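# Transfer tube carrier TC from nest N1 to raised nest N2

## Task

Carry the tube carrier TC out of transfer nest N1 and set it down flat in raised nest N2, held by N2's locators, turned so that its well A1 (the corner with the triangle on top of TC) sits at the N2 corner labelled A1. The task fails if any vial in TC is not upright in its own well at the end. Rack R1 and all its vials must be left exactly as found. Forceps T1 must stay in holder H1, and H1, which is loose, must keep its starting place and heading. Nothing may rely on the robot to stay in place. Finish by opening the gripper and backing away.

## Robot and tools

ROBOT AND SCENE
There are two arms, left_arm and right_arm. Each has six revolute joints (waist, shoulder, elbow, wrist pitch, wrist yaw, wrist roll) and a parallel gripper whose two fingers are driven by one number. The scene frame has its origin on the table top midway between the arms, +z up and +x pointing out over the table. left_arm stands on the +y side. The names say nothing about image left or right. The base roots are left_arm (+0.028, +0.343, +0.276) m, quat_wxyz (+0.997, -0.040, +0.049, +0.035), and right_arm (-0.032, -0.261, +0.276) m, quat_wxyz (+0.997, +0.041, +0.048, -0.051). The bases are slightly tilted. Mounting plates and the metal frame behind the arms are fixed obstacles. N1 lies between the arms and the raised N2 is on the right arm's side. A triangle on TC's top shows its A1 corner. H1 is loose.

execute_actions
The argument is actions, a list holding zero or one item, plus an optional pictures flag (true or false). Pictures come by default.
- Empty list {"actions": []}: nothing is sent and the current state comes back.
- Motion {"rows": [...], "steps": n}: there are 1 to 15 rows and n is 1 to 15 (default 15). Each step lasts 1/30 s and uses one row. If there are fewer rows than steps, the final row is repeated.
- Wait {"steps": n}: n is up to 300. It ends when n steps have passed since the previous result, and your reply time counts toward them.
A refused call moves nothing.

ROW LAYOUT
Each row is one flat list of 14 numbers covering both arms, always all 14, each within [-1, 1]. Positions 1-6 are left_arm's waist, shoulder, elbow, wrist pitch, wrist yaw and wrist roll. Position 7 is left_arm's opening. Positions 8-14 are the same seven for right_arm.

The joint entries are offsets, not poses. They are scaled so that 1.0 equals 1.264 rad (waist), 1.32 (shoulder), 1.276 (elbow), 1.83 (wrist pitch), 1.686 (wrist yaw) and 2.022 (wrist roll). They are measured from the joint angles in the most recent result that reported them. Before any such result in the scene, and for the second and later calls inside one reply, they are measured from where the arm stands when the action begins. They are never measured from the previous row. So a row of zeros pulls the arm back to that reference; it is not a pause.

Joint ranges in rad: waist -2.880 to 2.880, shoulder 0.000 to 3.142, elbow 0.000 to 3.019, wrist pitch -1.693 to 1.571, wrist yaw -1.571 to 1.571, wrist roll -2.094 to 2.094. A call is refused if it pushes a joint more than 0.019 rad outward beyond these ends. The true ends can differ by up to 0.019 rad either way. Requests beyond a true end are clipped to it, and the result then prints "joint sent to its limit", possibly for an earlier action. If that message is missing, the joint may still be at its limit.

The opening entry is absolute: +1 is fully open (pad gap 0.094 m) and -1 is fully closed.

MOTION BEHAVIOUR
Each step, a joint's target may lead its measured angle by at most 0.264 rad (waist), 0.32 (shoulder), 0.276 (elbow), 0.33 (wrist pitch), 0.186 (wrist yaw) or 0.522 (wrist roll). If the targets would put the hand more than 70 mm from where it is, they are all scaled back. Large moves therefore take several actions.

Arms sag under repeated zero rows. To hold a posture, give in the first call of a reply the offsets back to the angles you want, use zeros in later calls of that reply, and raise the aim if a joint keeps falling short. Moves of only a few mm may not shift the hand at all.

Between calls the arms keep chasing the last row sent. They stop once everything is nearly still, or once any step is HELD. After that only a new action moves them further. Fingers already moving finish their motion.

RESULTS
The state line reads left_arm: … | right_arm: … and gives end_effector_position in metres and end_effector_quat_wxyz, both in the scene frame. That point lies between the finger pads, about 1 cm short of the tips. The fingers point along the gripper's +z and close along its y. Reported positions can be off, more so at long reach.

Joint positions and Joint velocities list, for each arm, its six joints (rad, rad/s) and then the pad gap (m, m/s). grip_measured is the opening on the command scale, with a fixed error of up to about 1 mm per gripper. Joint torques show total drive output, with offset and noise.

Other messages:
- "joint command not followed": the clearance check altered the joint targets, but the rest of the row ran.
- HELD: that step's row, or part of it, was not sent.
- "too close": the check treats each plate and its half of the frame as part of that arm.
- MOTOR HOT: a motor has reached 85 °C.
- OVER-TEMPERATURE FAULT: a motor hit 100 °C and that arm has gone limp until it cools.

GRIPPING
To keep hold of a part, command an opening about 0.03 below grip_measured; a smaller gap grips more lightly. Pad force tops out near 50-62 N, less for parts under about 2 mm thick, with a brief spike at first contact. Brief external tugs on held parts or pushes on loose items can occur.

OTHER TOOLS
zoom_image takes camera (cam_high, cam_left_wrist or cam_right_wrist, each 896x504) and region [x0, y0, x1, y1] in pixels from the top-left corner, no larger than 504 by 504. It enlarges part of that camera's latest image. read_manual takes an optional section ("licences" only) and moves nothing. finished_scene takes scene, the number of the current scene. It is final and reports whether the goal holds. Replying with no tool call ends the run.

AVOID
Do not drop TC or tilt it enough to spill vials. Do not knock anything off the table, bump R1 or H1, let the arms strike or squeeze each other, or press hard or slam into objects. Release TC and move clear before ending.

Each tool is called after "Call:" in YAML: its name, and indented under it one key for each argument.

## Session

Call:
execute_actions:
  actions: []

Scene clock: 0.00 s of 12600.00 s.
left_arm: end_effector_position=(+0.7079, +0.1889, +0.1531) grip_measured=+1.000 end_effector_quat_wxyz=(+0.498, +0.538, +0.675, +0.081) | right_arm: end_effector_position=(+0.7530, -0.8345, +0.1862) grip_measured=+1.000 end_effector_quat_wxyz=(+0.626, +0.523, +0.562, -0.137)
Joint positions: left_arm=[-0.211  2.257  1.167  0.605  0.272  1.109  0.094] | right_arm=[-0.459  2.747  2.297  0.391  0.4    0.583  0.094]
Joint velocities: left_arm=[-0.005  0.005 -0.002 -0.007 -0.022 -0.022  0.   ] | right_arm=[-0.015  0.005 -0.012 -0.007 -0.037 -0.022  0.   ]
Joint torques (N m, as the arm reports them, + toward a larger angle): no reading
Motor temperatures (°C, as the motors report them): left_arm=[25 27 25 27 26 25] | right_arm=[27 26 26 24 26 26]

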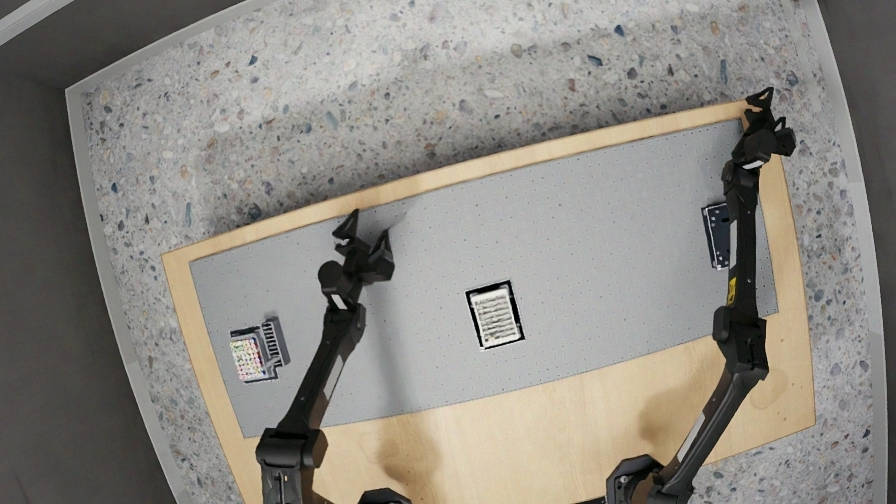

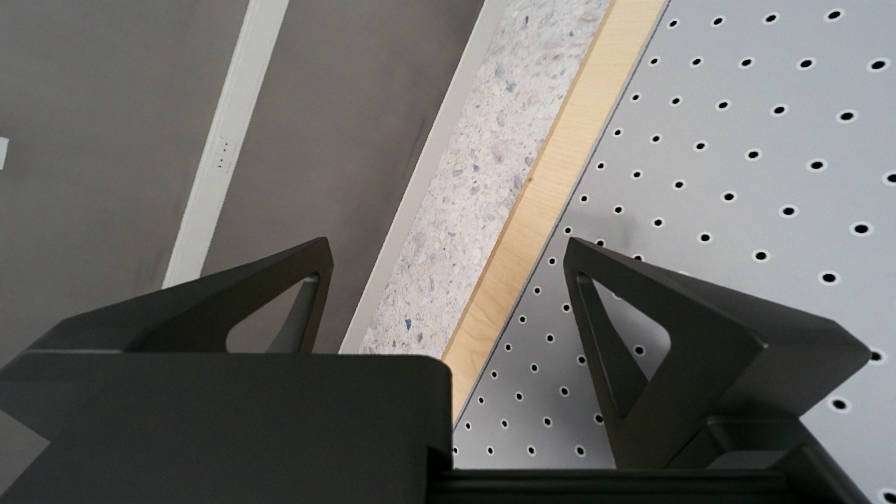

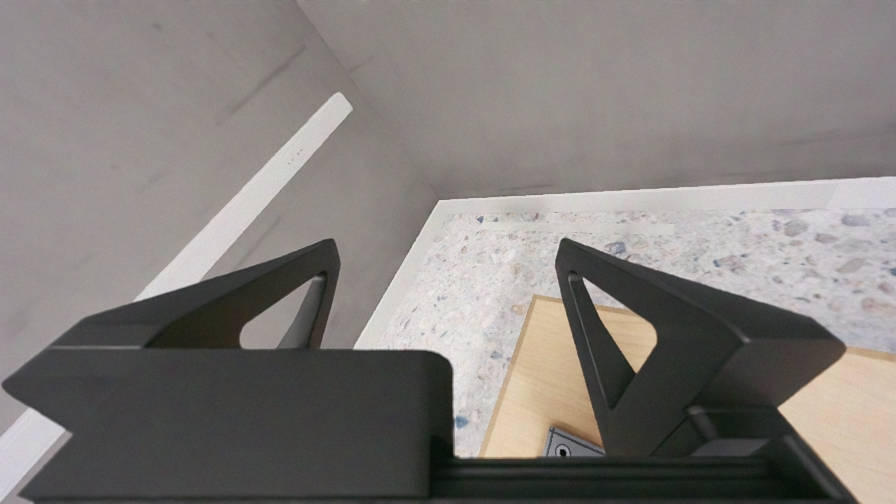

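Call:
zoom_image:
  camera: "cam_high"
  region: [440, 260, 560, 370]

Call:
zoom_image:
  camera: "cam_high"
  region: [670, 180, 790, 290]

Region (440, 260, 560, 370) of cam_high's 896x504 image, scaled by 4.200, with more detail than that image has; it fills the top 462 rows of this view, and the rest is white.

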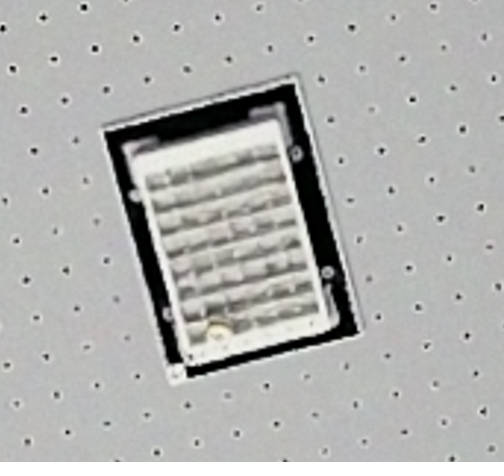

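Region (670, 180, 790, 290) of cam_high's 896x504 image, scaled by 4.200, with more detail than that image has; it fills the top 462 rows of this view, and the rest is white.

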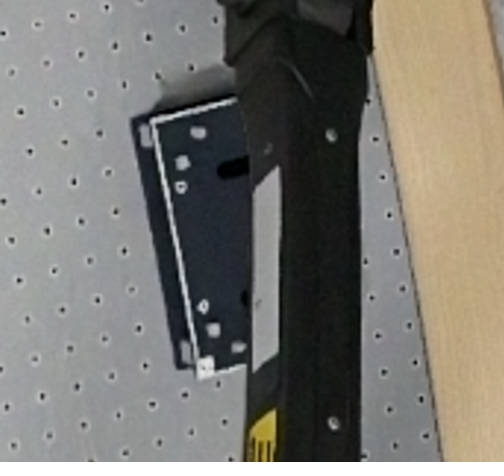

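Call:
execute_actions:
  actions:
    - {"rows":[[0.1,-0.5,0,0,0,0,1,0.1,-0.595,-0.3,-0.3,-0.1,0,1]],"steps":15}
  pictures: false

Call:
execute_actions:
  actions:
    - {"steps":20}
  pictures: false

Scene clock: 30.50 s of 12600.00 s.
left_arm: end_effector_position=(+0.7609, +0.2649, +0.3306) grip_measured=+1.000 end_effector_quat_wxyz=(+0.579, +0.480, +0.636, +0.171) | right_arm: end_effector_position=(+0.7586, -0.7036, +0.2303) grip_measured=+1.000 end_effector_quat_wxyz=(+0.464, +0.497, +0.730, -0.065)
Joint positions: left_arm=[-0.122  1.982  1.156  0.605  0.272  1.109  0.094] | right_arm=[-0.36   2.389  1.953 -0.049  0.244  0.583  0.094]
Joint velocities: left_arm=[ 0.122 -0.757 -0.017  0.007 -0.022  0.007  0.   ] | right_arm=[ 0.151 -0.611 -0.115 -0.252 -0.037 -0.037  0.   ]
Joint torques (N m, as the arm reports them, + toward a larger angle): left_arm=[  0.17 -23.6    6.94   1.94   0.06  -0.03] | right_arm=[ -1.94 -22.87   8.18   1.41  -0.02  -0.08]
Motor temperatures (°C, as the motors report them): left_arm=[25 30 27 27 26 25] | right_arm=[27 33 33 24 26 26]
Steps of this call (steps 1 to 90: nothing new was sent; then 27.00 s passed at rest; steps 91 to 105: all 15 steps of this action). Readings (joint positions):
91: left_arm=[-0.210 2.253 1.167 0.605 0.272 1.109] | right_arm=[-0.457 2.736 2.277 0.370 0.367 0.583]
92: left_arm=[-0.207 2.247 1.163 0.605 0.272 1.109] | right_arm=[-0.456 2.705 2.229 0.322 0.334 0.583]
94: left_arm=[-0.196 2.222 1.157 0.605 0.272 1.109] | right_arm=[-0.447 2.643 2.133 0.226 0.292 0.583]
98: left_arm=[-0.166 2.150 1.156 0.605 0.272 1.109] | right_arm=[-0.413 2.535 2.012 0.062 0.259 0.583]
105: the state above

Scene clock: 31.17 s of 12600.00 s.
left_arm: end_effector_position=(+0.7384, +0.3116, +0.6087) grip_measured=+1.000 end_effector_quat_wxyz=(+0.690, +0.413, +0.525, +0.278) | right_arm: end_effector_position=(+0.7464, -0.6944, +0.5678) grip_measured=+1.000 end_effector_quat_wxyz=(+0.593, +0.466, +0.656, -0.039)
Joint positions: left_arm=[-0.091  1.579  1.156  0.605  0.272  1.109  0.094] | right_arm=[-0.344  1.96   1.925 -0.141  0.235  0.583  0.094]
Joint velocities: left_arm=[ 0.005  0.073 -0.002 -0.022 -0.037 -0.007  0.   ] | right_arm=[-0.005 -0.405 -0.002  0.022 -0.051 -0.007  0.   ]
Joint torques (N m, as the arm reports them, + toward a larger angle): left_arm=[  1.25 -14.98  10.07   1.74  -0.04  -0.06] | right_arm=[ -0.99 -15.71   8.89   1.29  -0.15  -0.1 ]
Motor temperatures (°C, as the motors report them): left_arm=[25 30 27 27 26 25] | right_arm=[27 33 33 24 26 26]
Steps of this call (steps 1 to 20: the robot went on to your last target). Readings (joint positions):
1: left_arm=[-0.118 1.956 1.156 0.605 0.272 1.109] | right_arm=[-0.356 2.368 1.950 -0.057 0.243 0.583]
2: left_arm=[-0.115 1.929 1.156 0.605 0.272 1.109] | right_arm=[-0.352 2.348 1.947 -0.064 0.243 0.583]
4: left_arm=[-0.110 1.875 1.156 0.605 0.272 1.109] | right_arm=[-0.348 2.306 1.944 -0.075 0.242 0.583]
8: left_arm=[-0.106 1.767 1.156 0.605 0.272 1.109] | right_arm=[-0.345 2.221 1.940 -0.092 0.241 0.583]
20: the state above

Call:
execute_actions:
  actions:
    - {"rows":[[0.3,-0.3,-0.3,0,0,0,1,0.70,0,-0.61,-0.303,-0.07,-0.07,1]],"steps":15}
  pictures: false

Call:
execute_actions:
  actions:
    - {"steps":40}

Scene clock: 35.07 s of 12600.00 s.
left_arm: end_effector_position=(+0.5705, +0.5296, +0.6055) grip_measured=+1.000 end_effector_quat_wxyz=(+0.603, +0.316, +0.604, +0.415) | right_arm: end_effector_position=(+0.7107, -0.4882, +0.3608) grip_measured=+1.000 end_effector_quat_wxyz=(+0.343, +0.400, +0.850, +0.010)
Joint positions: left_arm=[0.316 1.193 0.77  0.605 0.269 1.109 0.094] | right_arm=[-0.151  1.94   1.625 -0.446  0.147  0.548  0.094]
Joint velocities: left_arm=[ 0.23  -0.444 -0.022  0.012 -0.007  0.007  0.   ] | right_arm=[ 0.581  0.005 -0.657 -0.525 -0.051 -0.037  0.   ]
Joint torques (N m, as the arm reports them, + toward a larger angle): left_arm=[-1.98 -7.55  9.24  1.75  0.03 -0.06] | right_arm=[ -0.53 -15.98   8.17   1.23  -0.09  -0.24]
Motor temperatures (°C, as the motors report them): left_arm=[25 30 28 27 26 25] | right_arm=[27 32 33 24 26 26]
Steps of this call (steps 1 to 30: the robot went on to your last target; steps 31 to 90: nothing new was sent; then 0.40 s passed at rest; steps 91 to 105: all 15 steps of this action). Readings (joint positions):
91: left_arm=[-0.086 1.579 1.146 0.605 0.272 1.109] | right_arm=[-0.341 1.953 1.911 -0.156 0.224 0.581]
92: left_arm=[-0.078 1.562 1.118 0.605 0.273 1.109] | right_arm=[-0.339 1.946 1.898 -0.175 0.214 0.578]
94: left_arm=[-0.039 1.511 1.042 0.605 0.274 1.109] | right_arm=[-0.324 1.941 1.864 -0.214 0.197 0.573]
98: left_arm=[0.089 1.393 0.902 0.605 0.274 1.109] | right_arm=[-0.274 1.940 1.784 -0.297 0.171 0.563]
105: the state above

Scene clock: 36.40 s of 12600.00 s.
left_arm: end_effector_position=(+0.5700, +0.5158, +0.6170) grip_measured=+1.000 end_effector_quat_wxyz=(+0.613, +0.321, +0.592, +0.413) | right_arm: end_effector_position=(+0.4331, -0.0568, +0.1884) grip_measured=+1.000 end_effector_quat_wxyz=(+0.016, +0.015, +1.000, +0.010)
Joint positions: left_arm=[0.292 1.172 0.77  0.605 0.271 1.109 0.094] | right_arm=[ 0.539  1.952  1.149 -0.684  0.115  0.459  0.094]
Joint velocities: left_arm=[ 0.005 -0.005 -0.002  0.002 -0.051 -0.022  0.   ] | right_arm=[-0.005 -0.015  0.002 -0.017 -0.022 -0.037  0.   ]
Joint torques (N m, as the arm reports them, + toward a larger angle): left_arm=[ 0.68 -9.06  9.23  1.93 -0.02 -0.07] | right_arm=[ -0.61 -12.23   5.56   0.15   0.15  -0.23]
Motor temperatures (°C, as the motors report them): left_arm=[25 30 28 27 26 25] | right_arm=[27 32 33 24 26 26]
Steps of this call (steps 1 to 40: the robot went on to your last target). Readings (joint positions):
1: left_arm=[0.319 1.181 0.770 0.605 0.269 1.109] | right_arm=[-0.131 1.940 1.601 -0.463 0.144 0.546]
2: left_arm=[0.317 1.174 0.770 0.605 0.269 1.109] | right_arm=[-0.110 1.940 1.577 -0.480 0.142 0.544]
4: left_arm=[0.306 1.172 0.770 0.605 0.269 1.109] | right_arm=[-0.068 1.940 1.527 -0.509 0.139 0.540]
8: left_arm=[0.292 1.172 0.770 0.605 0.271 1.109] | right_arm=[0.024 1.940 1.423 -0.555 0.134 0.532]
40: the state above

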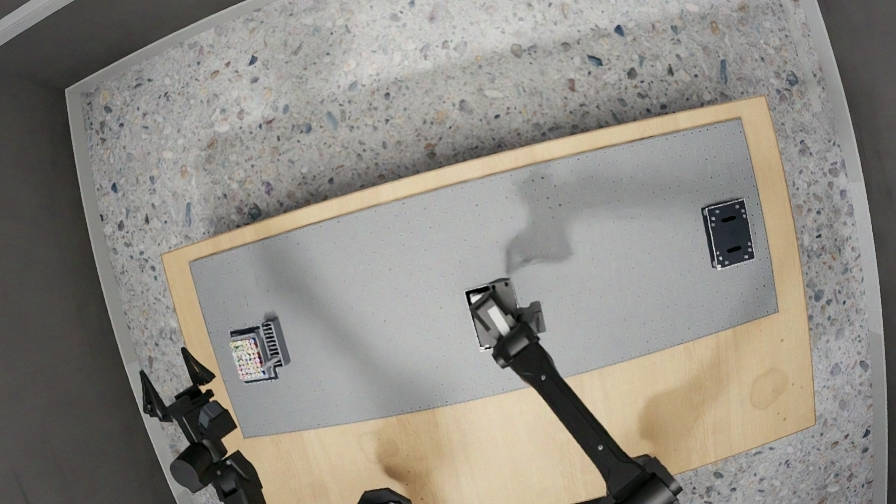

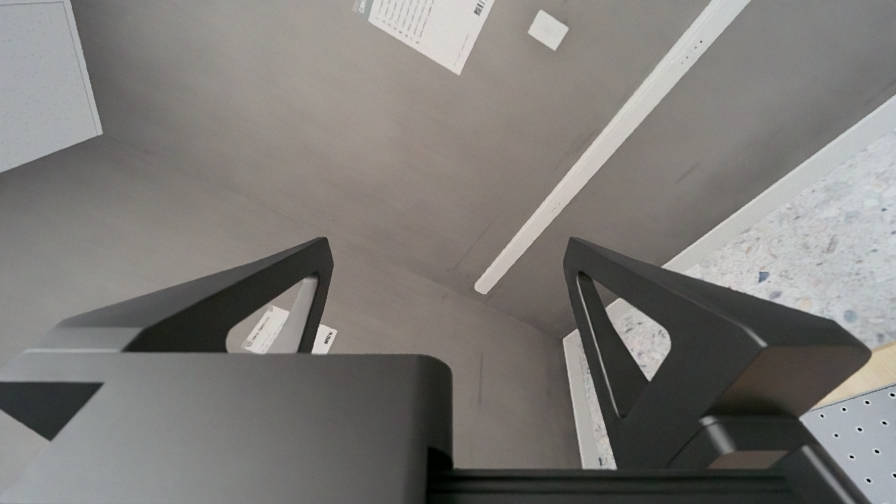

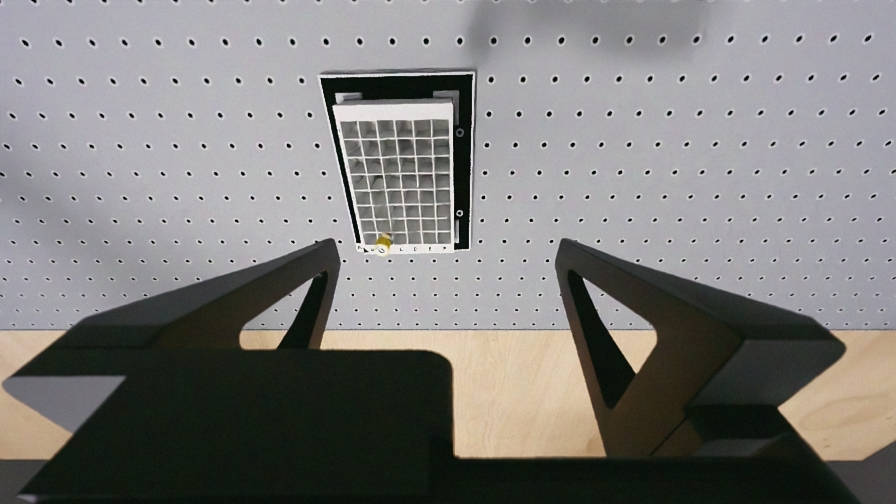

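Call:
zoom_image:
  camera: "cam_right_wrist"
  region: [300, 60, 500, 260]

Call:
zoom_image:
  camera: "cam_high"
  region: [680, 180, 780, 290]

Region (300, 60, 500, 260) of cam_right_wrist's 896x504 image, scaled by 2.520, with more detail than that image has.

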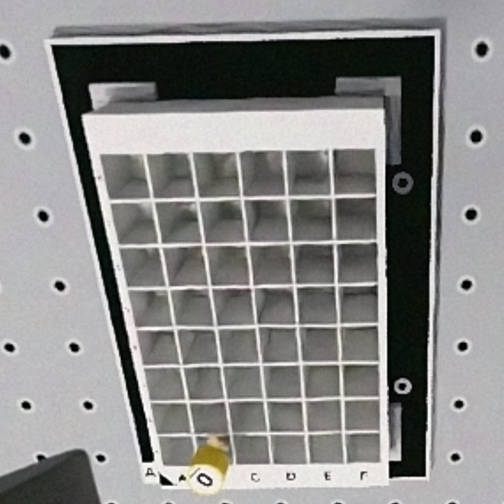

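Region (680, 180, 780, 290) of cam_high's 896x504 image, scaled by 4.582, with more detail than that image has; it fills the left 458 columns of this view, and the rest is white.

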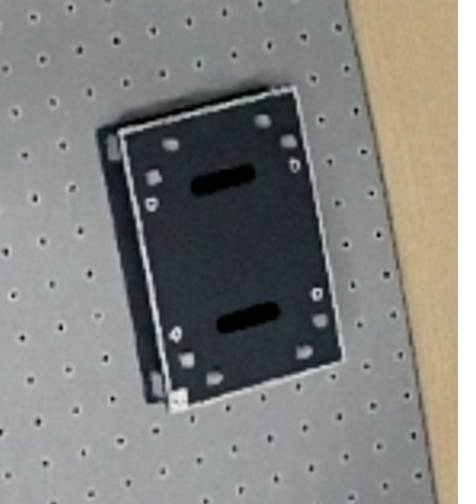

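Call:
execute_actions:
  actions:
    - {"rows":[[0,0,0,0,0,0,1,0.03,0.04,-0.005,0.025,0.002,0.01,1],[0,0,0,0,0,0,1,0.05,0.08,-0.01,0.05,0.004,0.02,1],[0,0,0,0,0,0,1,0.067,0.12,-0.012,0.075,0.005,0.035,1],[0,0,0,0,0,0,1,0.067,0.164,-0.012,0.098,0.005,0.035,1]],"steps":15}
  pictures: false

Call:
execute_actions:
  actions:
    - {"steps":15}

Scene clock: 52.97 s of 12600.00 s.
left_arm: end_effector_position=(+0.5700, +0.5158, +0.6170) grip_measured=+1.000 end_effector_quat_wxyz=(+0.613, +0.321, +0.592, +0.413) | right_arm: end_effector_position=(+0.3689, -0.0251, +0.0726) grip_measured=+1.000 end_effector_quat_wxyz=(-0.029, -0.012, +0.999, -0.016)
Joint positions: left_arm=[0.292 1.172 0.77  0.605 0.271 1.109 0.094] | right_arm=[ 0.629  2.202  1.122 -0.521  0.121  0.509  0.094]
Joint velocities: left_arm=[-0.024 -0.005  0.002 -0.012 -0.007 -0.066  0.   ] | right_arm=[-0.005 -0.044 -0.002  0.032 -0.007  0.007  0.   ]
Joint torques (N m, as the arm reports them, + toward a larger angle): left_arm=[ 0.93 -9.67  9.14  1.84 -0.07 -0.03] | right_arm=[ -1.16 -15.31   4.82   1.01   0.15   0.13]
Motor temperatures (°C, as the motors report them): left_arm=[25 29 30 27 26 25] | right_arm=[27 30 31 24 26 26]
Steps of this call (steps 1 to 30: the robot went on to your last target; steps 31 to 90: nothing new was sent; then 13.07 s passed at rest; steps 91 to 105: all 15 steps of this action). Readings (joint positions):
91: left_arm=[0.292 1.172 0.770 0.605 0.271 1.109] | right_arm=[0.540 1.954 1.149 -0.680 0.115 0.459]
92: left_arm=[0.292 1.172 0.770 0.605 0.271 1.109] | right_arm=[0.544 1.961 1.149 -0.663 0.118 0.463]
94: left_arm=[0.292 1.172 0.770 0.605 0.271 1.109] | right_arm=[0.561 1.997 1.149 -0.606 0.121 0.475]
98: left_arm=[0.292 1.172 0.770 0.605 0.271 1.109] | right_arm=[0.605 2.119 1.149 -0.531 0.121 0.494]
105: the state above

Scene clock: 53.47 s of 12600.00 s.
left_arm: end_effector_position=(+0.5700, +0.5158, +0.6170) grip_measured=+1.000 end_effector_quat_wxyz=(+0.613, +0.321, +0.592, +0.413) | right_arm: end_effector_position=(+0.3732, -0.0233, +0.0774) grip_measured=+1.000 end_effector_quat_wxyz=(-0.023, -0.009, +1.000, -0.012)
Joint positions: left_arm=[0.292 1.172 0.77  0.605 0.271 1.109 0.094] | right_arm=[ 0.629  2.191  1.122 -0.517  0.121  0.513  0.094]
Joint velocities: left_arm=[-0.005  0.005 -0.012 -0.012 -0.037 -0.007  0.   ] | right_arm=[-0.015  0.005  0.002  0.007 -0.022 -0.022  0.   ]
Joint torques (N m, as the arm reports them, + toward a larger angle): left_arm=[  0.73 -10.09   9.01   1.81  -0.05  -0.04] | right_arm=[ -0.73 -14.22   5.06   1.06   0.14   0.13]
Motor temperatures (°C, as the motors report them): left_arm=[25 28 30 27 26 25] | right_arm=[27 30 31 24 26 26]
Steps of this call (steps 1 to 15: the robot went on to your last target). Readings (joint positions):
1: left_arm=[0.292 1.172 0.770 0.605 0.271 1.109] | right_arm=[0.629 2.200 1.122 -0.519 0.121 0.510]
2: left_arm=[0.292 1.172 0.770 0.605 0.271 1.109] | right_arm=[0.629 2.197 1.122 -0.518 0.121 0.510]
4: left_arm=[0.292 1.172 0.770 0.605 0.271 1.109] | right_arm=[0.629 2.193 1.122 -0.517 0.121 0.511]
8: left_arm=[0.292 1.172 0.770 0.605 0.271 1.109] | right_arm=[0.629 2.191 1.122 -0.517 0.121 0.512]
15: the state above

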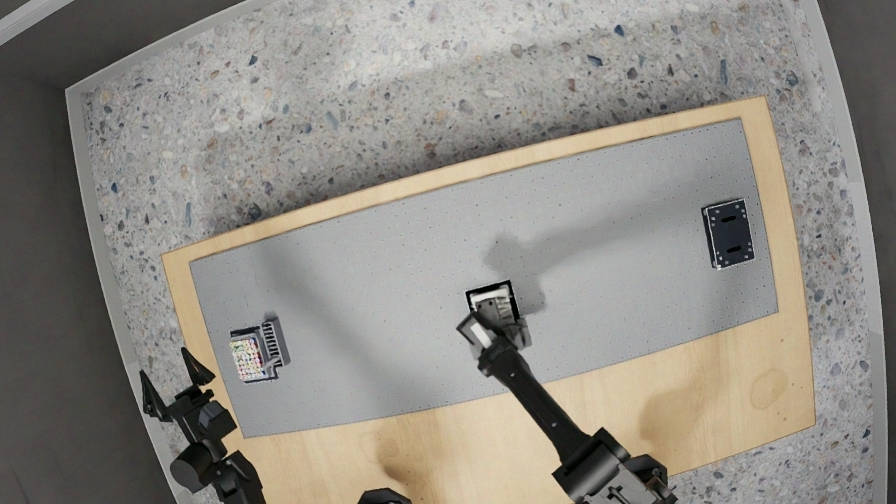

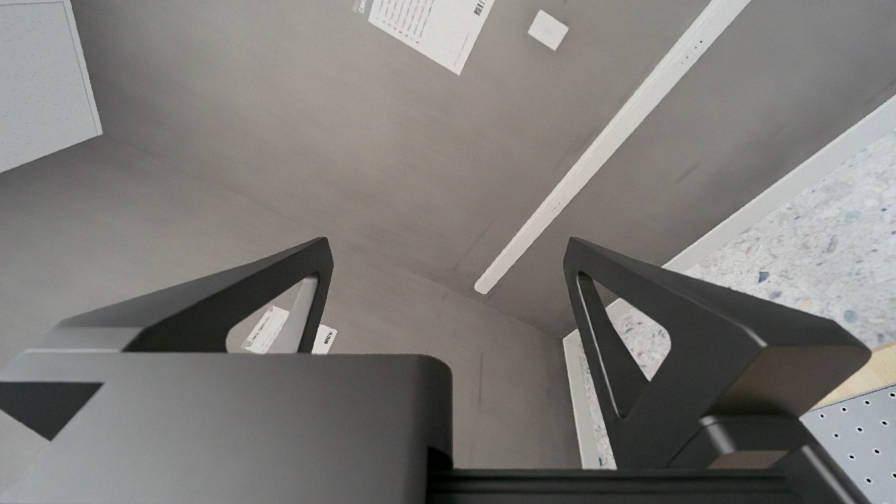

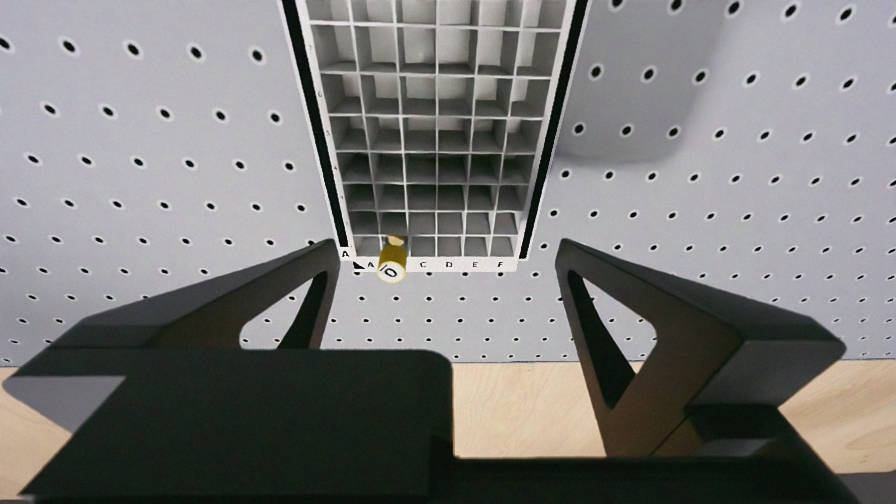

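Call:
execute_actions:
  actions:
    - {"rows":[[0,0,0,0,0,0,1,-0.005,-0.012,0.015,0.008,0,0,1],[0,0,0,0,0,0,1,-0.005,-0.012,0.015,0.008,0,0,1],[0,0,0,0,0,0,1,-0.009,-0.005,0.025,0.015,0,0,1],[0,0,0,0,0,0,1,-0.009,-0.005,0.025,0.015,0,0,1],[0,0,0,0,0,0,1,-0.013,0.005,0.035,0.025,0,0.003,1],[0,0,0,0,0,0,1,-0.013,0.005,0.035,0.025,0,0.003,1],[0,0,0,0,0,0,1,-0.017,0.015,0.042,0.034,0,0.005,1]],"steps":15}
  pictures: false

Call:
execute_actions:
  actions:
    - {"steps":10}

Scene clock: 64.17 s of 12600.00 s.
left_arm: end_effector_position=(+0.5700, +0.5158, +0.6170) grip_measured=+1.000 end_effector_quat_wxyz=(+0.613, +0.321, +0.592, +0.413) | right_arm: end_effector_position=(+0.3998, -0.0156, +0.0794) grip_measured=+1.000 end_effector_quat_wxyz=(+0.009, +0.002, +1.000, +0.005)
Joint positions: left_arm=[0.292 1.172 0.77  0.605 0.271 1.109 0.094] | right_arm=[ 0.617  2.195  1.15  -0.468  0.121  0.513  0.094]
Joint velocities: left_arm=[-0.005  0.005  0.002 -0.017  0.022  0.022  0.   ] | right_arm=[-0.005 -0.005 -0.002 -0.012 -0.037  0.022  0.   ]
Joint torques (N m, as the arm reports them, + toward a larger angle): left_arm=[ 1.46 -9.72  9.05  1.8  -0.05 -0.04] | right_arm=[ -1.2  -12.26   6.32   1.04   0.07   0.07]
Motor temperatures (°C, as the motors report them): left_arm=[25 28 30 27 26 25] | right_arm=[27 30 30 24 26 26]
Steps of this call (steps 1 to 15: the robot went on to your last target; steps 16 to 90: nothing new was sent; then 7.20 s passed at rest; steps 91 to 105: all 15 steps of this action). Readings (joint positions):
91: left_arm=[0.292 1.172 0.770 0.605 0.271 1.109] | right_arm=[0.629 2.191 1.122 -0.517 0.121 0.513]
92: left_arm=[0.292 1.172 0.770 0.605 0.271 1.109] | right_arm=[0.629 2.191 1.122 -0.517 0.121 0.513]
94: left_arm=[0.292 1.172 0.770 0.605 0.271 1.109] | right_arm=[0.629 2.191 1.122 -0.512 0.121 0.513]
98: left_arm=[0.292 1.172 0.770 0.605 0.271 1.109] | right_arm=[0.626 2.192 1.132 -0.484 0.121 0.513]
105: the state above

Scene clock: 64.50 s of 12600.00 s.
left_arm: end_effector_position=(+0.5700, +0.5158, +0.6170) grip_measured=+1.000 end_effector_quat_wxyz=(+0.613, +0.321, +0.592, +0.413) | right_arm: end_effector_position=(+0.3996, -0.0156, +0.0790) grip_measured=+1.000 end_effector_quat_wxyz=(+0.008, +0.002, +1.000, +0.005)
Joint positions: left_arm=[0.292 1.172 0.77  0.605 0.271 1.109 0.094] | right_arm=[ 0.617  2.196  1.15  -0.468  0.121  0.513  0.094]
Joint velocities: left_arm=[-0.005 -0.005  0.007  0.007  0.051  0.007  0.   ] | right_arm=[-0.015  0.005  0.007 -0.002 -0.037 -0.081  0.   ]
Joint torques (N m, as the arm reports them, + toward a larger angle): left_arm=[ 0.78 -9.81  9.15  1.9  -0.07 -0.03] | right_arm=[ -1.23 -12.02   6.46   1.1    0.05   0.06]
Motor temperatures (°C, as the motors report them): left_arm=[25 28 30 27 26 25] | right_arm=[27 30 30 24 26 26]
Steps of this call (steps 1 to 10: the robot went on to your last target). Readings (joint positions):
1: left_arm=[0.292 1.172 0.770 0.605 0.271 1.109] | right_arm=[0.617 2.195 1.150 -0.468 0.121 0.513]
2: left_arm=[0.292 1.172 0.770 0.605 0.271 1.109] | right_arm=[0.617 2.195 1.150 -0.468 0.121 0.513]
4: left_arm=[0.292 1.172 0.770 0.605 0.271 1.109] | right_arm=[0.617 2.196 1.150 -0.468 0.121 0.513]
8: left_arm=[0.292 1.172 0.770 0.605 0.271 1.109] | right_arm=[0.617 2.196 1.150 -0.468 0.121 0.513]
10: the state above

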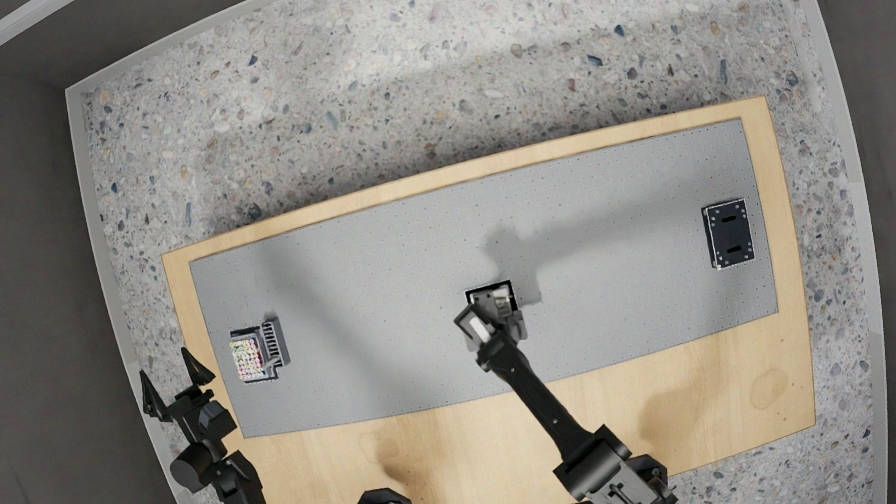

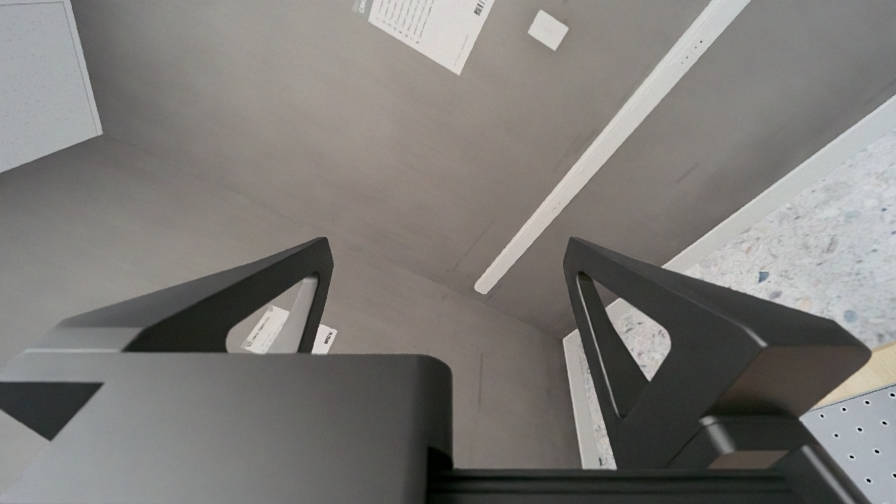

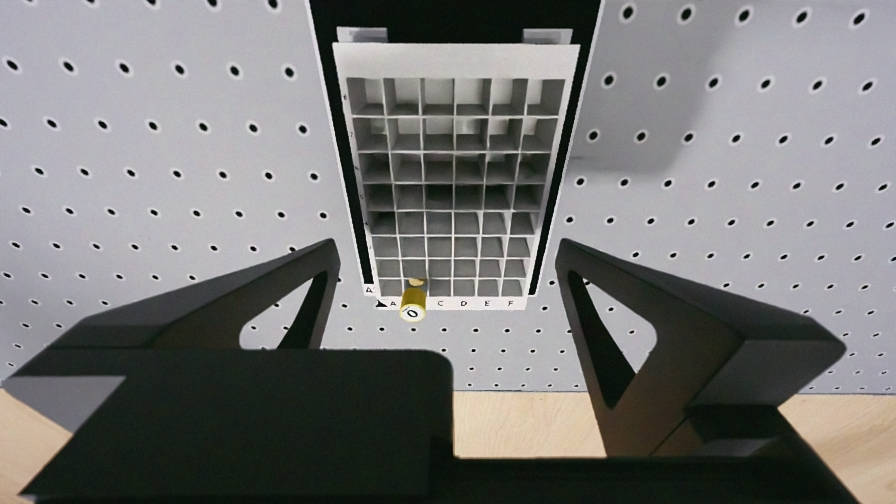

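Call:
execute_actions:
  actions:
    - {"rows":[[0,0,0,0,0,0,1,-0.006,0.012,0.012,0.003,0,0.004,1],[0,0,0,0,0,0,1,-0.006,0.012,0.012,0.003,0,0.004,1],[0,0,0,0,0,0,1,-0.009,0.02,0.016,0.004,0,0.006,1],[0,0,0,0,0,0,1,-0.009,0.02,0.016,0.004,0,0.006,1],[0,0,0,0,0,0,1,-0.009,0.027,0.019,0.005,0,0.006,1],[0,0,0,0,0,0,1,-0.009,0.027,0.019,0.005,0,0.006,1],[0,0,0,0,0,0,1,-0.012,0.033,0.022,0.006,0,0.008,1]],"steps":15}
  pictures: false

Call:
execute_actions:
  actions:
    - {"steps":10}

Scene clock: 70.27 s of 12600.00 s.
left_arm: end_effector_position=(+0.5700, +0.5158, +0.6170) grip_measured=+1.000 end_effector_quat_wxyz=(+0.613, +0.321, +0.592, +0.413) | right_arm: end_effector_position=(+0.3890, -0.0220, +0.0619) grip_measured=+1.000 end_effector_quat_wxyz=(-0.008, +0.002, +1.000, -0.004)
Joint positions: left_arm=[0.292 1.172 0.77  0.605 0.271 1.109 0.094] | right_arm=[ 0.612  2.232  1.15  -0.468  0.121  0.513  0.094]
Joint velocities: left_arm=[-0.005  0.024  0.002 -0.007  0.051 -0.022  0.   ] | right_arm=[ 0.015 -0.005 -0.012 -0.022 -0.051 -0.081  0.   ]
Joint torques (N m, as the arm reports them, + toward a larger angle): left_arm=[ 1.37 -9.9   9.06  1.83 -0.08 -0.03] | right_arm=[ -1.67 -12.45   6.3    0.97   0.07   0.14]
Motor temperatures (°C, as the motors report them): left_arm=[25 28 30 27 26 25] | right_arm=[27 30 30 24 26 26]
Steps of this call (steps 1 to 15: the robot went on to your last target; steps 16 to 90: nothing new was sent; then 2.27 s passed at rest; steps 91 to 105: all 15 steps of this action). Readings (joint positions):
91: left_arm=[0.292 1.172 0.770 0.605 0.271 1.109] | right_arm=[0.617 2.196 1.150 -0.468 0.121 0.513]
92: left_arm=[0.292 1.172 0.770 0.605 0.271 1.109] | right_arm=[0.617 2.196 1.150 -0.468 0.121 0.513]
94: left_arm=[0.292 1.172 0.770 0.605 0.271 1.109] | right_arm=[0.617 2.198 1.150 -0.468 0.121 0.513]
98: left_arm=[0.292 1.172 0.770 0.605 0.271 1.109] | right_arm=[0.616 2.212 1.150 -0.468 0.121 0.513]
105: the state above

Scene clock: 70.60 s of 12600.00 s.
left_arm: end_effector_position=(+0.5700, +0.5158, +0.6170) grip_measured=+1.000 end_effector_quat_wxyz=(+0.613, +0.321, +0.592, +0.413) | right_arm: end_effector_position=(+0.3890, -0.0220, +0.0619) grip_measured=+1.000 end_effector_quat_wxyz=(-0.008, +0.002, +1.000, -0.004)
Joint positions: left_arm=[0.292 1.172 0.77  0.605 0.271 1.109 0.094] | right_arm=[ 0.612  2.232  1.15  -0.468  0.121  0.513  0.094]
Joint velocities: left_arm=[-0.005  0.005 -0.012 -0.002  0.007 -0.022  0.   ] | right_arm=[-0.005 -0.015 -0.002 -0.027  0.022 -0.007  0.   ]
Joint torques (N m, as the arm reports them, + toward a larger angle): left_arm=[  0.94 -10.19   9.03   1.83  -0.07  -0.06] | right_arm=[ -1.28 -12.86   6.14   0.92   0.03   0.13]
Motor temperatures (°C, as the motors report them): left_arm=[25 28 30 27 26 25] | right_arm=[27 30 30 24 26 26]
Steps of this call (steps 1 to 10: the robot went on to your last target). Readings (joint positions):
1: left_arm=[0.292 1.172 0.770 0.605 0.271 1.109] | right_arm=[0.612 2.232 1.150 -0.468 0.121 0.513]
2: left_arm=[0.292 1.172 0.770 0.605 0.271 1.109] | right_arm=[0.612 2.232 1.150 -0.468 0.121 0.513]
4: left_arm=[0.292 1.172 0.770 0.605 0.271 1.109] | right_arm=[0.612 2.232 1.150 -0.468 0.121 0.513]
8: left_arm=[0.292 1.172 0.770 0.605 0.271 1.109] | right_arm=[0.612 2.232 1.150 -0.468 0.121 0.513]
10: the state above

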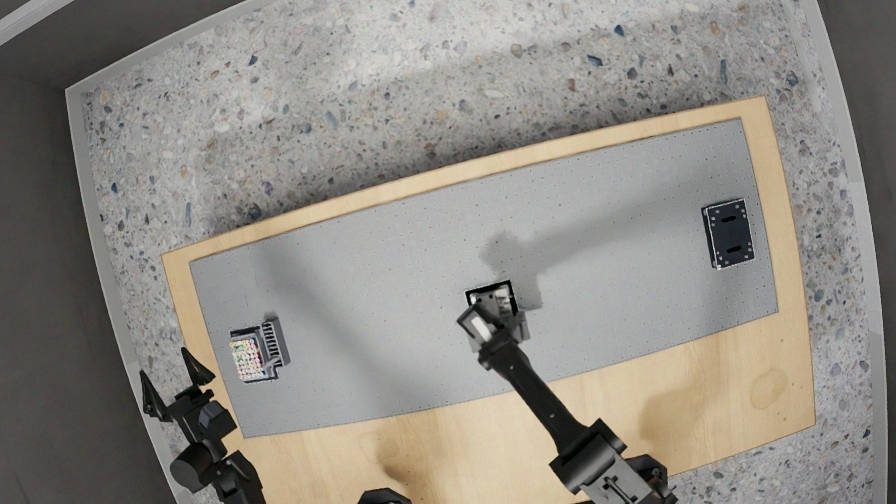

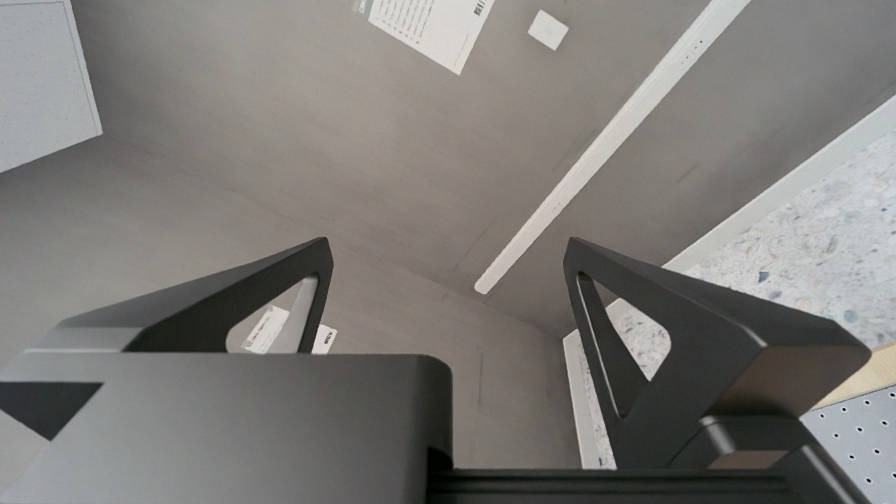

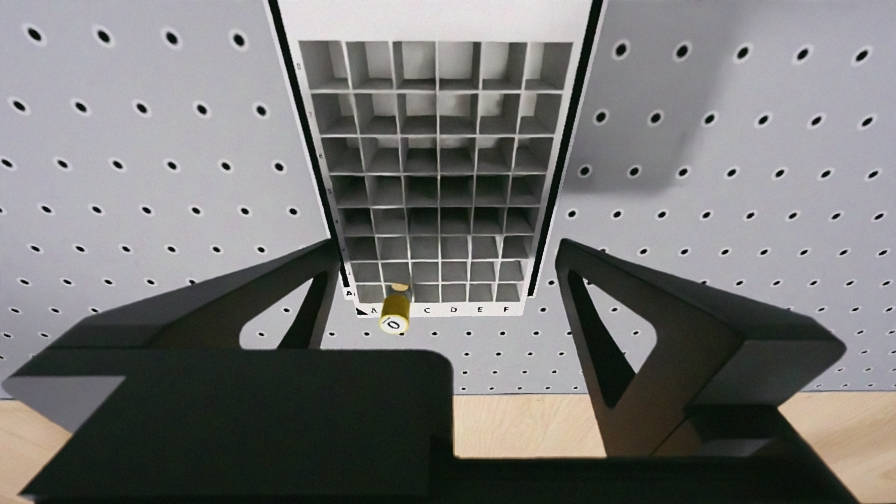

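Call:
execute_actions:
  actions:
    - {"rows":[[0,0,0,0,0,0,1,-0.008,0,0.034,0.01,0,0.014,1]],"steps":15}

Scene clock: 73.53 s of 12600.00 s.
left_arm: end_effector_position=(+0.5700, +0.5158, +0.6170) grip_measured=+1.000 end_effector_quat_wxyz=(+0.613, +0.321, +0.592, +0.413) | right_arm: end_effector_position=(+0.3985, -0.0171, +0.0645) grip_measured=+1.000 end_effector_quat_wxyz=(+0.001, +0.009, +1.000, +0.001)
Joint positions: left_arm=[0.292 1.172 0.77  0.605 0.271 1.109 0.094] | right_arm=[ 0.612  2.232  1.166 -0.463  0.121  0.524  0.094]
Joint velocities: left_arm=[-0.005  0.015  0.012 -0.007  0.081 -0.037  0.   ] | right_arm=[-0.005 -0.005 -0.007 -0.007  0.007  0.007  0.   ]
Joint torques (N m, as the arm reports them, + toward a larger angle): left_arm=[ 1.12 -9.86  9.1   1.97 -0.05 -0.03] | right_arm=[ -1.06 -13.27   6.39   1.04   0.06   0.15]
Motor temperatures (°C, as the motors report them): left_arm=[25 28 30 27 26 25] | right_arm=[27 30 30 24 26 26]
Steps of this call (steps 1 to 15: the robot went on to your last target; steps 16 to 73: nothing new was sent; steps 74 to 88: all 15 steps of this action). Readings (joint positions):
74: left_arm=[0.292 1.172 0.770 0.605 0.271 1.109] | right_arm=[0.612 2.232 1.151 -0.468 0.121 0.515]
75: left_arm=[0.292 1.172 0.770 0.605 0.271 1.109] | right_arm=[0.612 2.232 1.152 -0.468 0.121 0.516]
77: left_arm=[0.292 1.172 0.770 0.605 0.271 1.109] | right_arm=[0.612 2.232 1.158 -0.467 0.121 0.519]
81: left_arm=[0.292 1.172 0.770 0.605 0.271 1.109] | right_arm=[0.612 2.232 1.166 -0.463 0.121 0.522]
88: the state above

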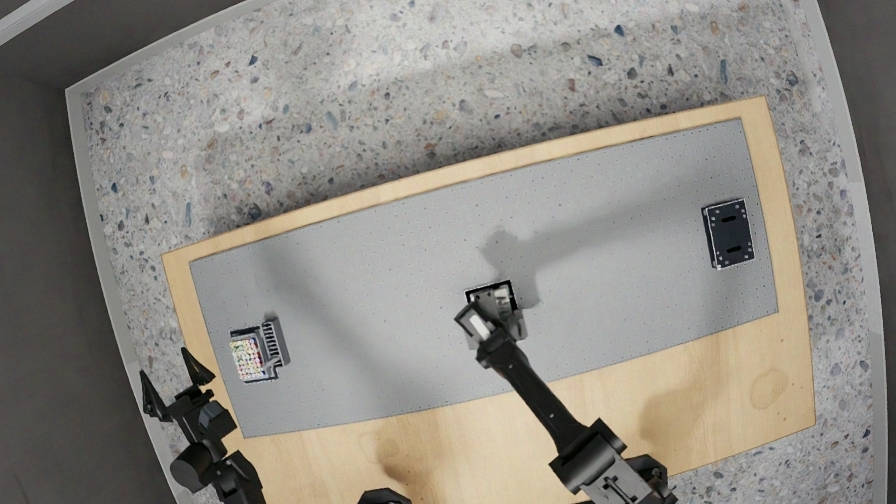

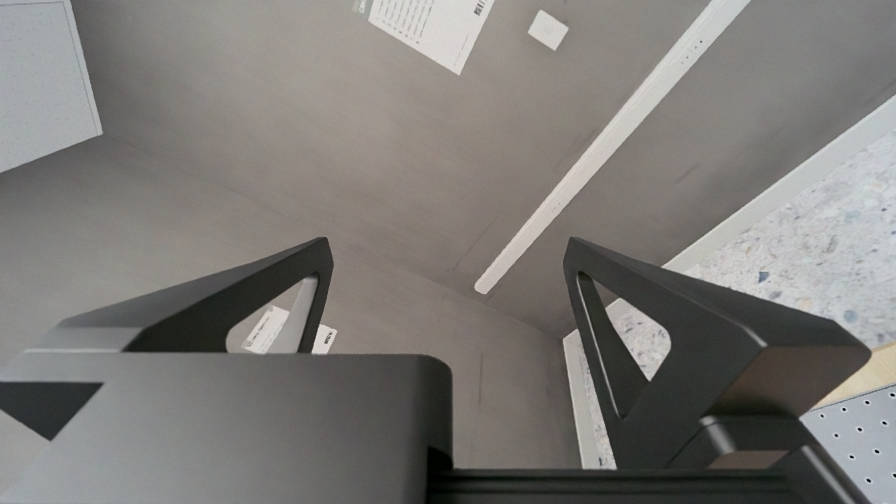

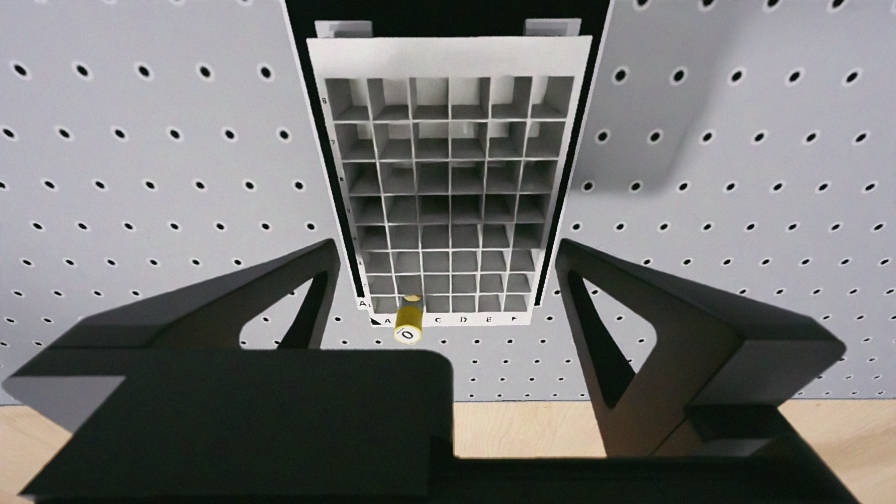

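Call:
execute_actions:
  actions:
    - {"rows":[[0,0,0,0,0,0,1,-0.008,0.009,0.022,0.009,0,-0.008,1],[0,0,0,0,0,0,1,-0.009,0.0135,0.024,0.011,0,-0.008,1],[0,0,0,0,0,0,1,-0.009,0.018,0.025,0.013,0,-0.008,1],[0,0,0,0,0,0,1,-0.010,0.0225,0.027,0.0155,0,-0.009,1],[0,0,0,0,0,0,1,-0.011,0.027,0.028,0.018,0,-0.009,1],[0,0,0,0,0,0,1,-0.011,0.0315,0.030,0.02,0,-0.009,1],[0,0,0,0,0,0,1,-0.012,0.036,0.031,0.022,0,-0.01,1],[0,0,0,0,0,0,1,-0.012,0.0405,0.033,0.024,0,-0.01,1],[0,0,0,0,0,0,1,-0.013,0.045,0.034,0.026,0,-0.01,1],[0,0,0,0,0,0,1,-0.013,0.0495,0.035,0.028,0,-0.01,1],[0,0,0,0,0,0,1,-0.014,0.054,0.037,0.0305,0,-0.011,1],[0,0,0,0,0,0,1,-0.014,0.0585,0.038,0.033,0,-0.011,1],[0,0,0,0,0,0,1,-0.015,0.062,0.040,0.035,0,-0.011,1],[0,0,0,0,0,0,1,-0.016,0.065,0.041,0.037,0,-0.011,1],[0,0,0,0,0,0,1,-0.016,0.068,0.0425,0.039,0,-0.011,1]],"steps":15}
  pictures: false

Call:
execute_actions:
  actions:
    - {"steps":12}

Scene clock: 80.10 s of 12600.00 s.
left_arm: end_effector_position=(+0.5700, +0.5158, +0.6170) grip_measured=+1.000 end_effector_quat_wxyz=(+0.613, +0.321, +0.592, +0.413) | right_arm: end_effector_position=(+0.3987, -0.0172, +0.0356) grip_measured=+1.000 end_effector_quat_wxyz=(+0.002, +0.010, +1.000, +0.001)
Joint positions: left_arm=[0.292 1.172 0.77  0.605 0.271 1.109 0.094] | right_arm=[ 0.604  2.301  1.188 -0.413  0.121  0.52   0.094]
Joint velocities: left_arm=[-0.005  0.005  0.002 -0.012  0.022  0.007  0.   ] | right_arm=[-0.034  0.161  0.032  0.09  -0.022 -0.022  0.   ]
Joint torques (N m, as the arm reports them, + toward a larger angle): left_arm=[ 1.28 -9.34  9.2   1.87 -0.06 -0.07] | right_arm=[ -1.2  -12.77   6.29   1.23   0.05  -0.23]
Motor temperatures (°C, as the motors report them): left_arm=[25 28 31 27 26 25] | right_arm=[27 30 30 24 26 26]
Steps of this call (steps 1 to 15: the robot went on to your last target; steps 16 to 90: nothing new was sent; then 3.07 s passed at rest; steps 91 to 105: all 15 steps of this action). Readings (joint positions):
91: left_arm=[0.292 1.172 0.770 0.605 0.271 1.109] | right_arm=[0.612 2.232 1.166 -0.463 0.121 0.524]
92: left_arm=[0.292 1.172 0.770 0.605 0.271 1.109] | right_arm=[0.612 2.232 1.166 -0.462 0.121 0.524]
94: left_arm=[0.292 1.172 0.770 0.605 0.271 1.109] | right_arm=[0.612 2.235 1.167 -0.457 0.121 0.524]
98: left_arm=[0.292 1.172 0.770 0.605 0.271 1.109] | right_arm=[0.610 2.253 1.176 -0.441 0.121 0.523]
105: the state above

Scene clock: 80.50 s of 12600.00 s.
left_arm: end_effector_position=(+0.5700, +0.5158, +0.6170) grip_measured=+1.000 end_effector_quat_wxyz=(+0.613, +0.321, +0.592, +0.413) | right_arm: end_effector_position=(+0.4000, -0.0177, +0.0310) grip_measured=+1.000 end_effector_quat_wxyz=(+0.002, +0.012, +1.000, +0.002)
Joint positions: left_arm=[0.292 1.172 0.77  0.605 0.271 1.109 0.094] | right_arm=[ 0.601  2.312  1.193 -0.406  0.12   0.518  0.094]
Joint velocities: left_arm=[-0.015 -0.005 -0.022 -0.012 -0.007 -0.051  0.   ] | right_arm=[ 0.005  0.005 -0.007  0.002 -0.066 -0.051  0.   ]
Joint torques (N m, as the arm reports them, + toward a larger angle): left_arm=[ 0.6  -9.98  9.11  1.82 -0.07 -0.06] | right_arm=[ -1.2  -13.02   5.93   1.16   0.09  -0.22]
Motor temperatures (°C, as the motors report them): left_arm=[25 28 31 27 26 25] | right_arm=[27 30 30 24 26 26]
Steps of this call (steps 1 to 12: the robot went on to your last target). Readings (joint positions):
1: left_arm=[0.292 1.172 0.770 0.605 0.271 1.109] | right_arm=[0.603 2.307 1.188 -0.411 0.121 0.520]
2: left_arm=[0.292 1.172 0.770 0.605 0.271 1.109] | right_arm=[0.603 2.311 1.189 -0.409 0.121 0.519]
4: left_arm=[0.292 1.172 0.770 0.605 0.271 1.109] | right_arm=[0.601 2.312 1.191 -0.407 0.120 0.519]
8: left_arm=[0.292 1.172 0.770 0.605 0.271 1.109] | right_arm=[0.601 2.312 1.193 -0.406 0.120 0.518]
12: the state above

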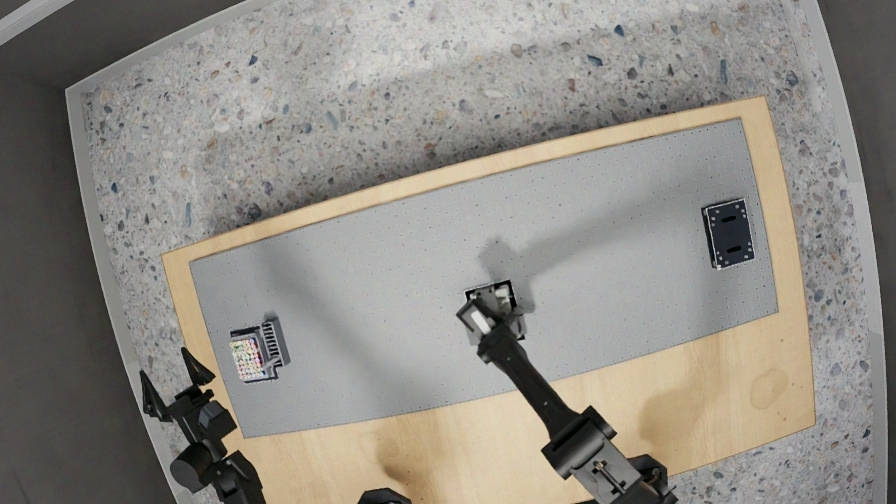

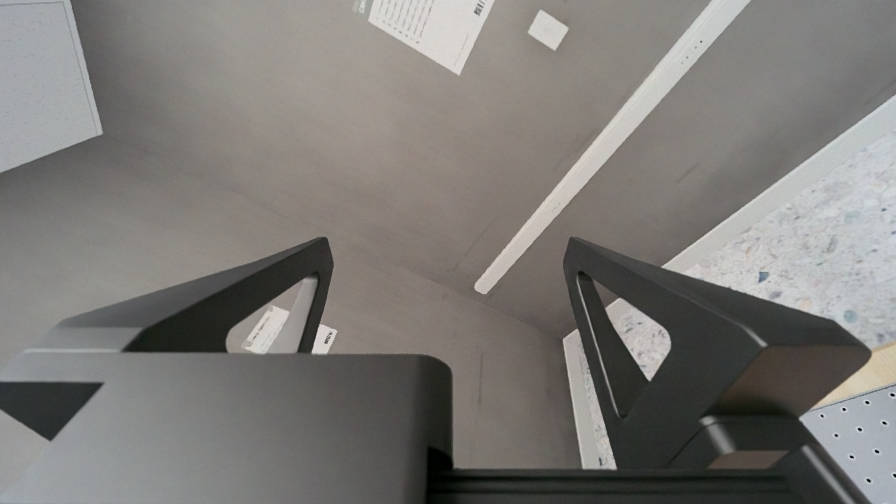

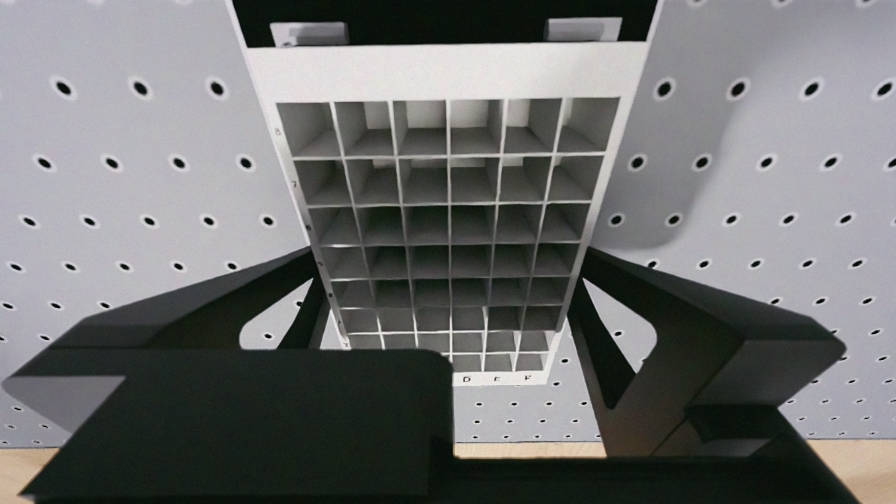

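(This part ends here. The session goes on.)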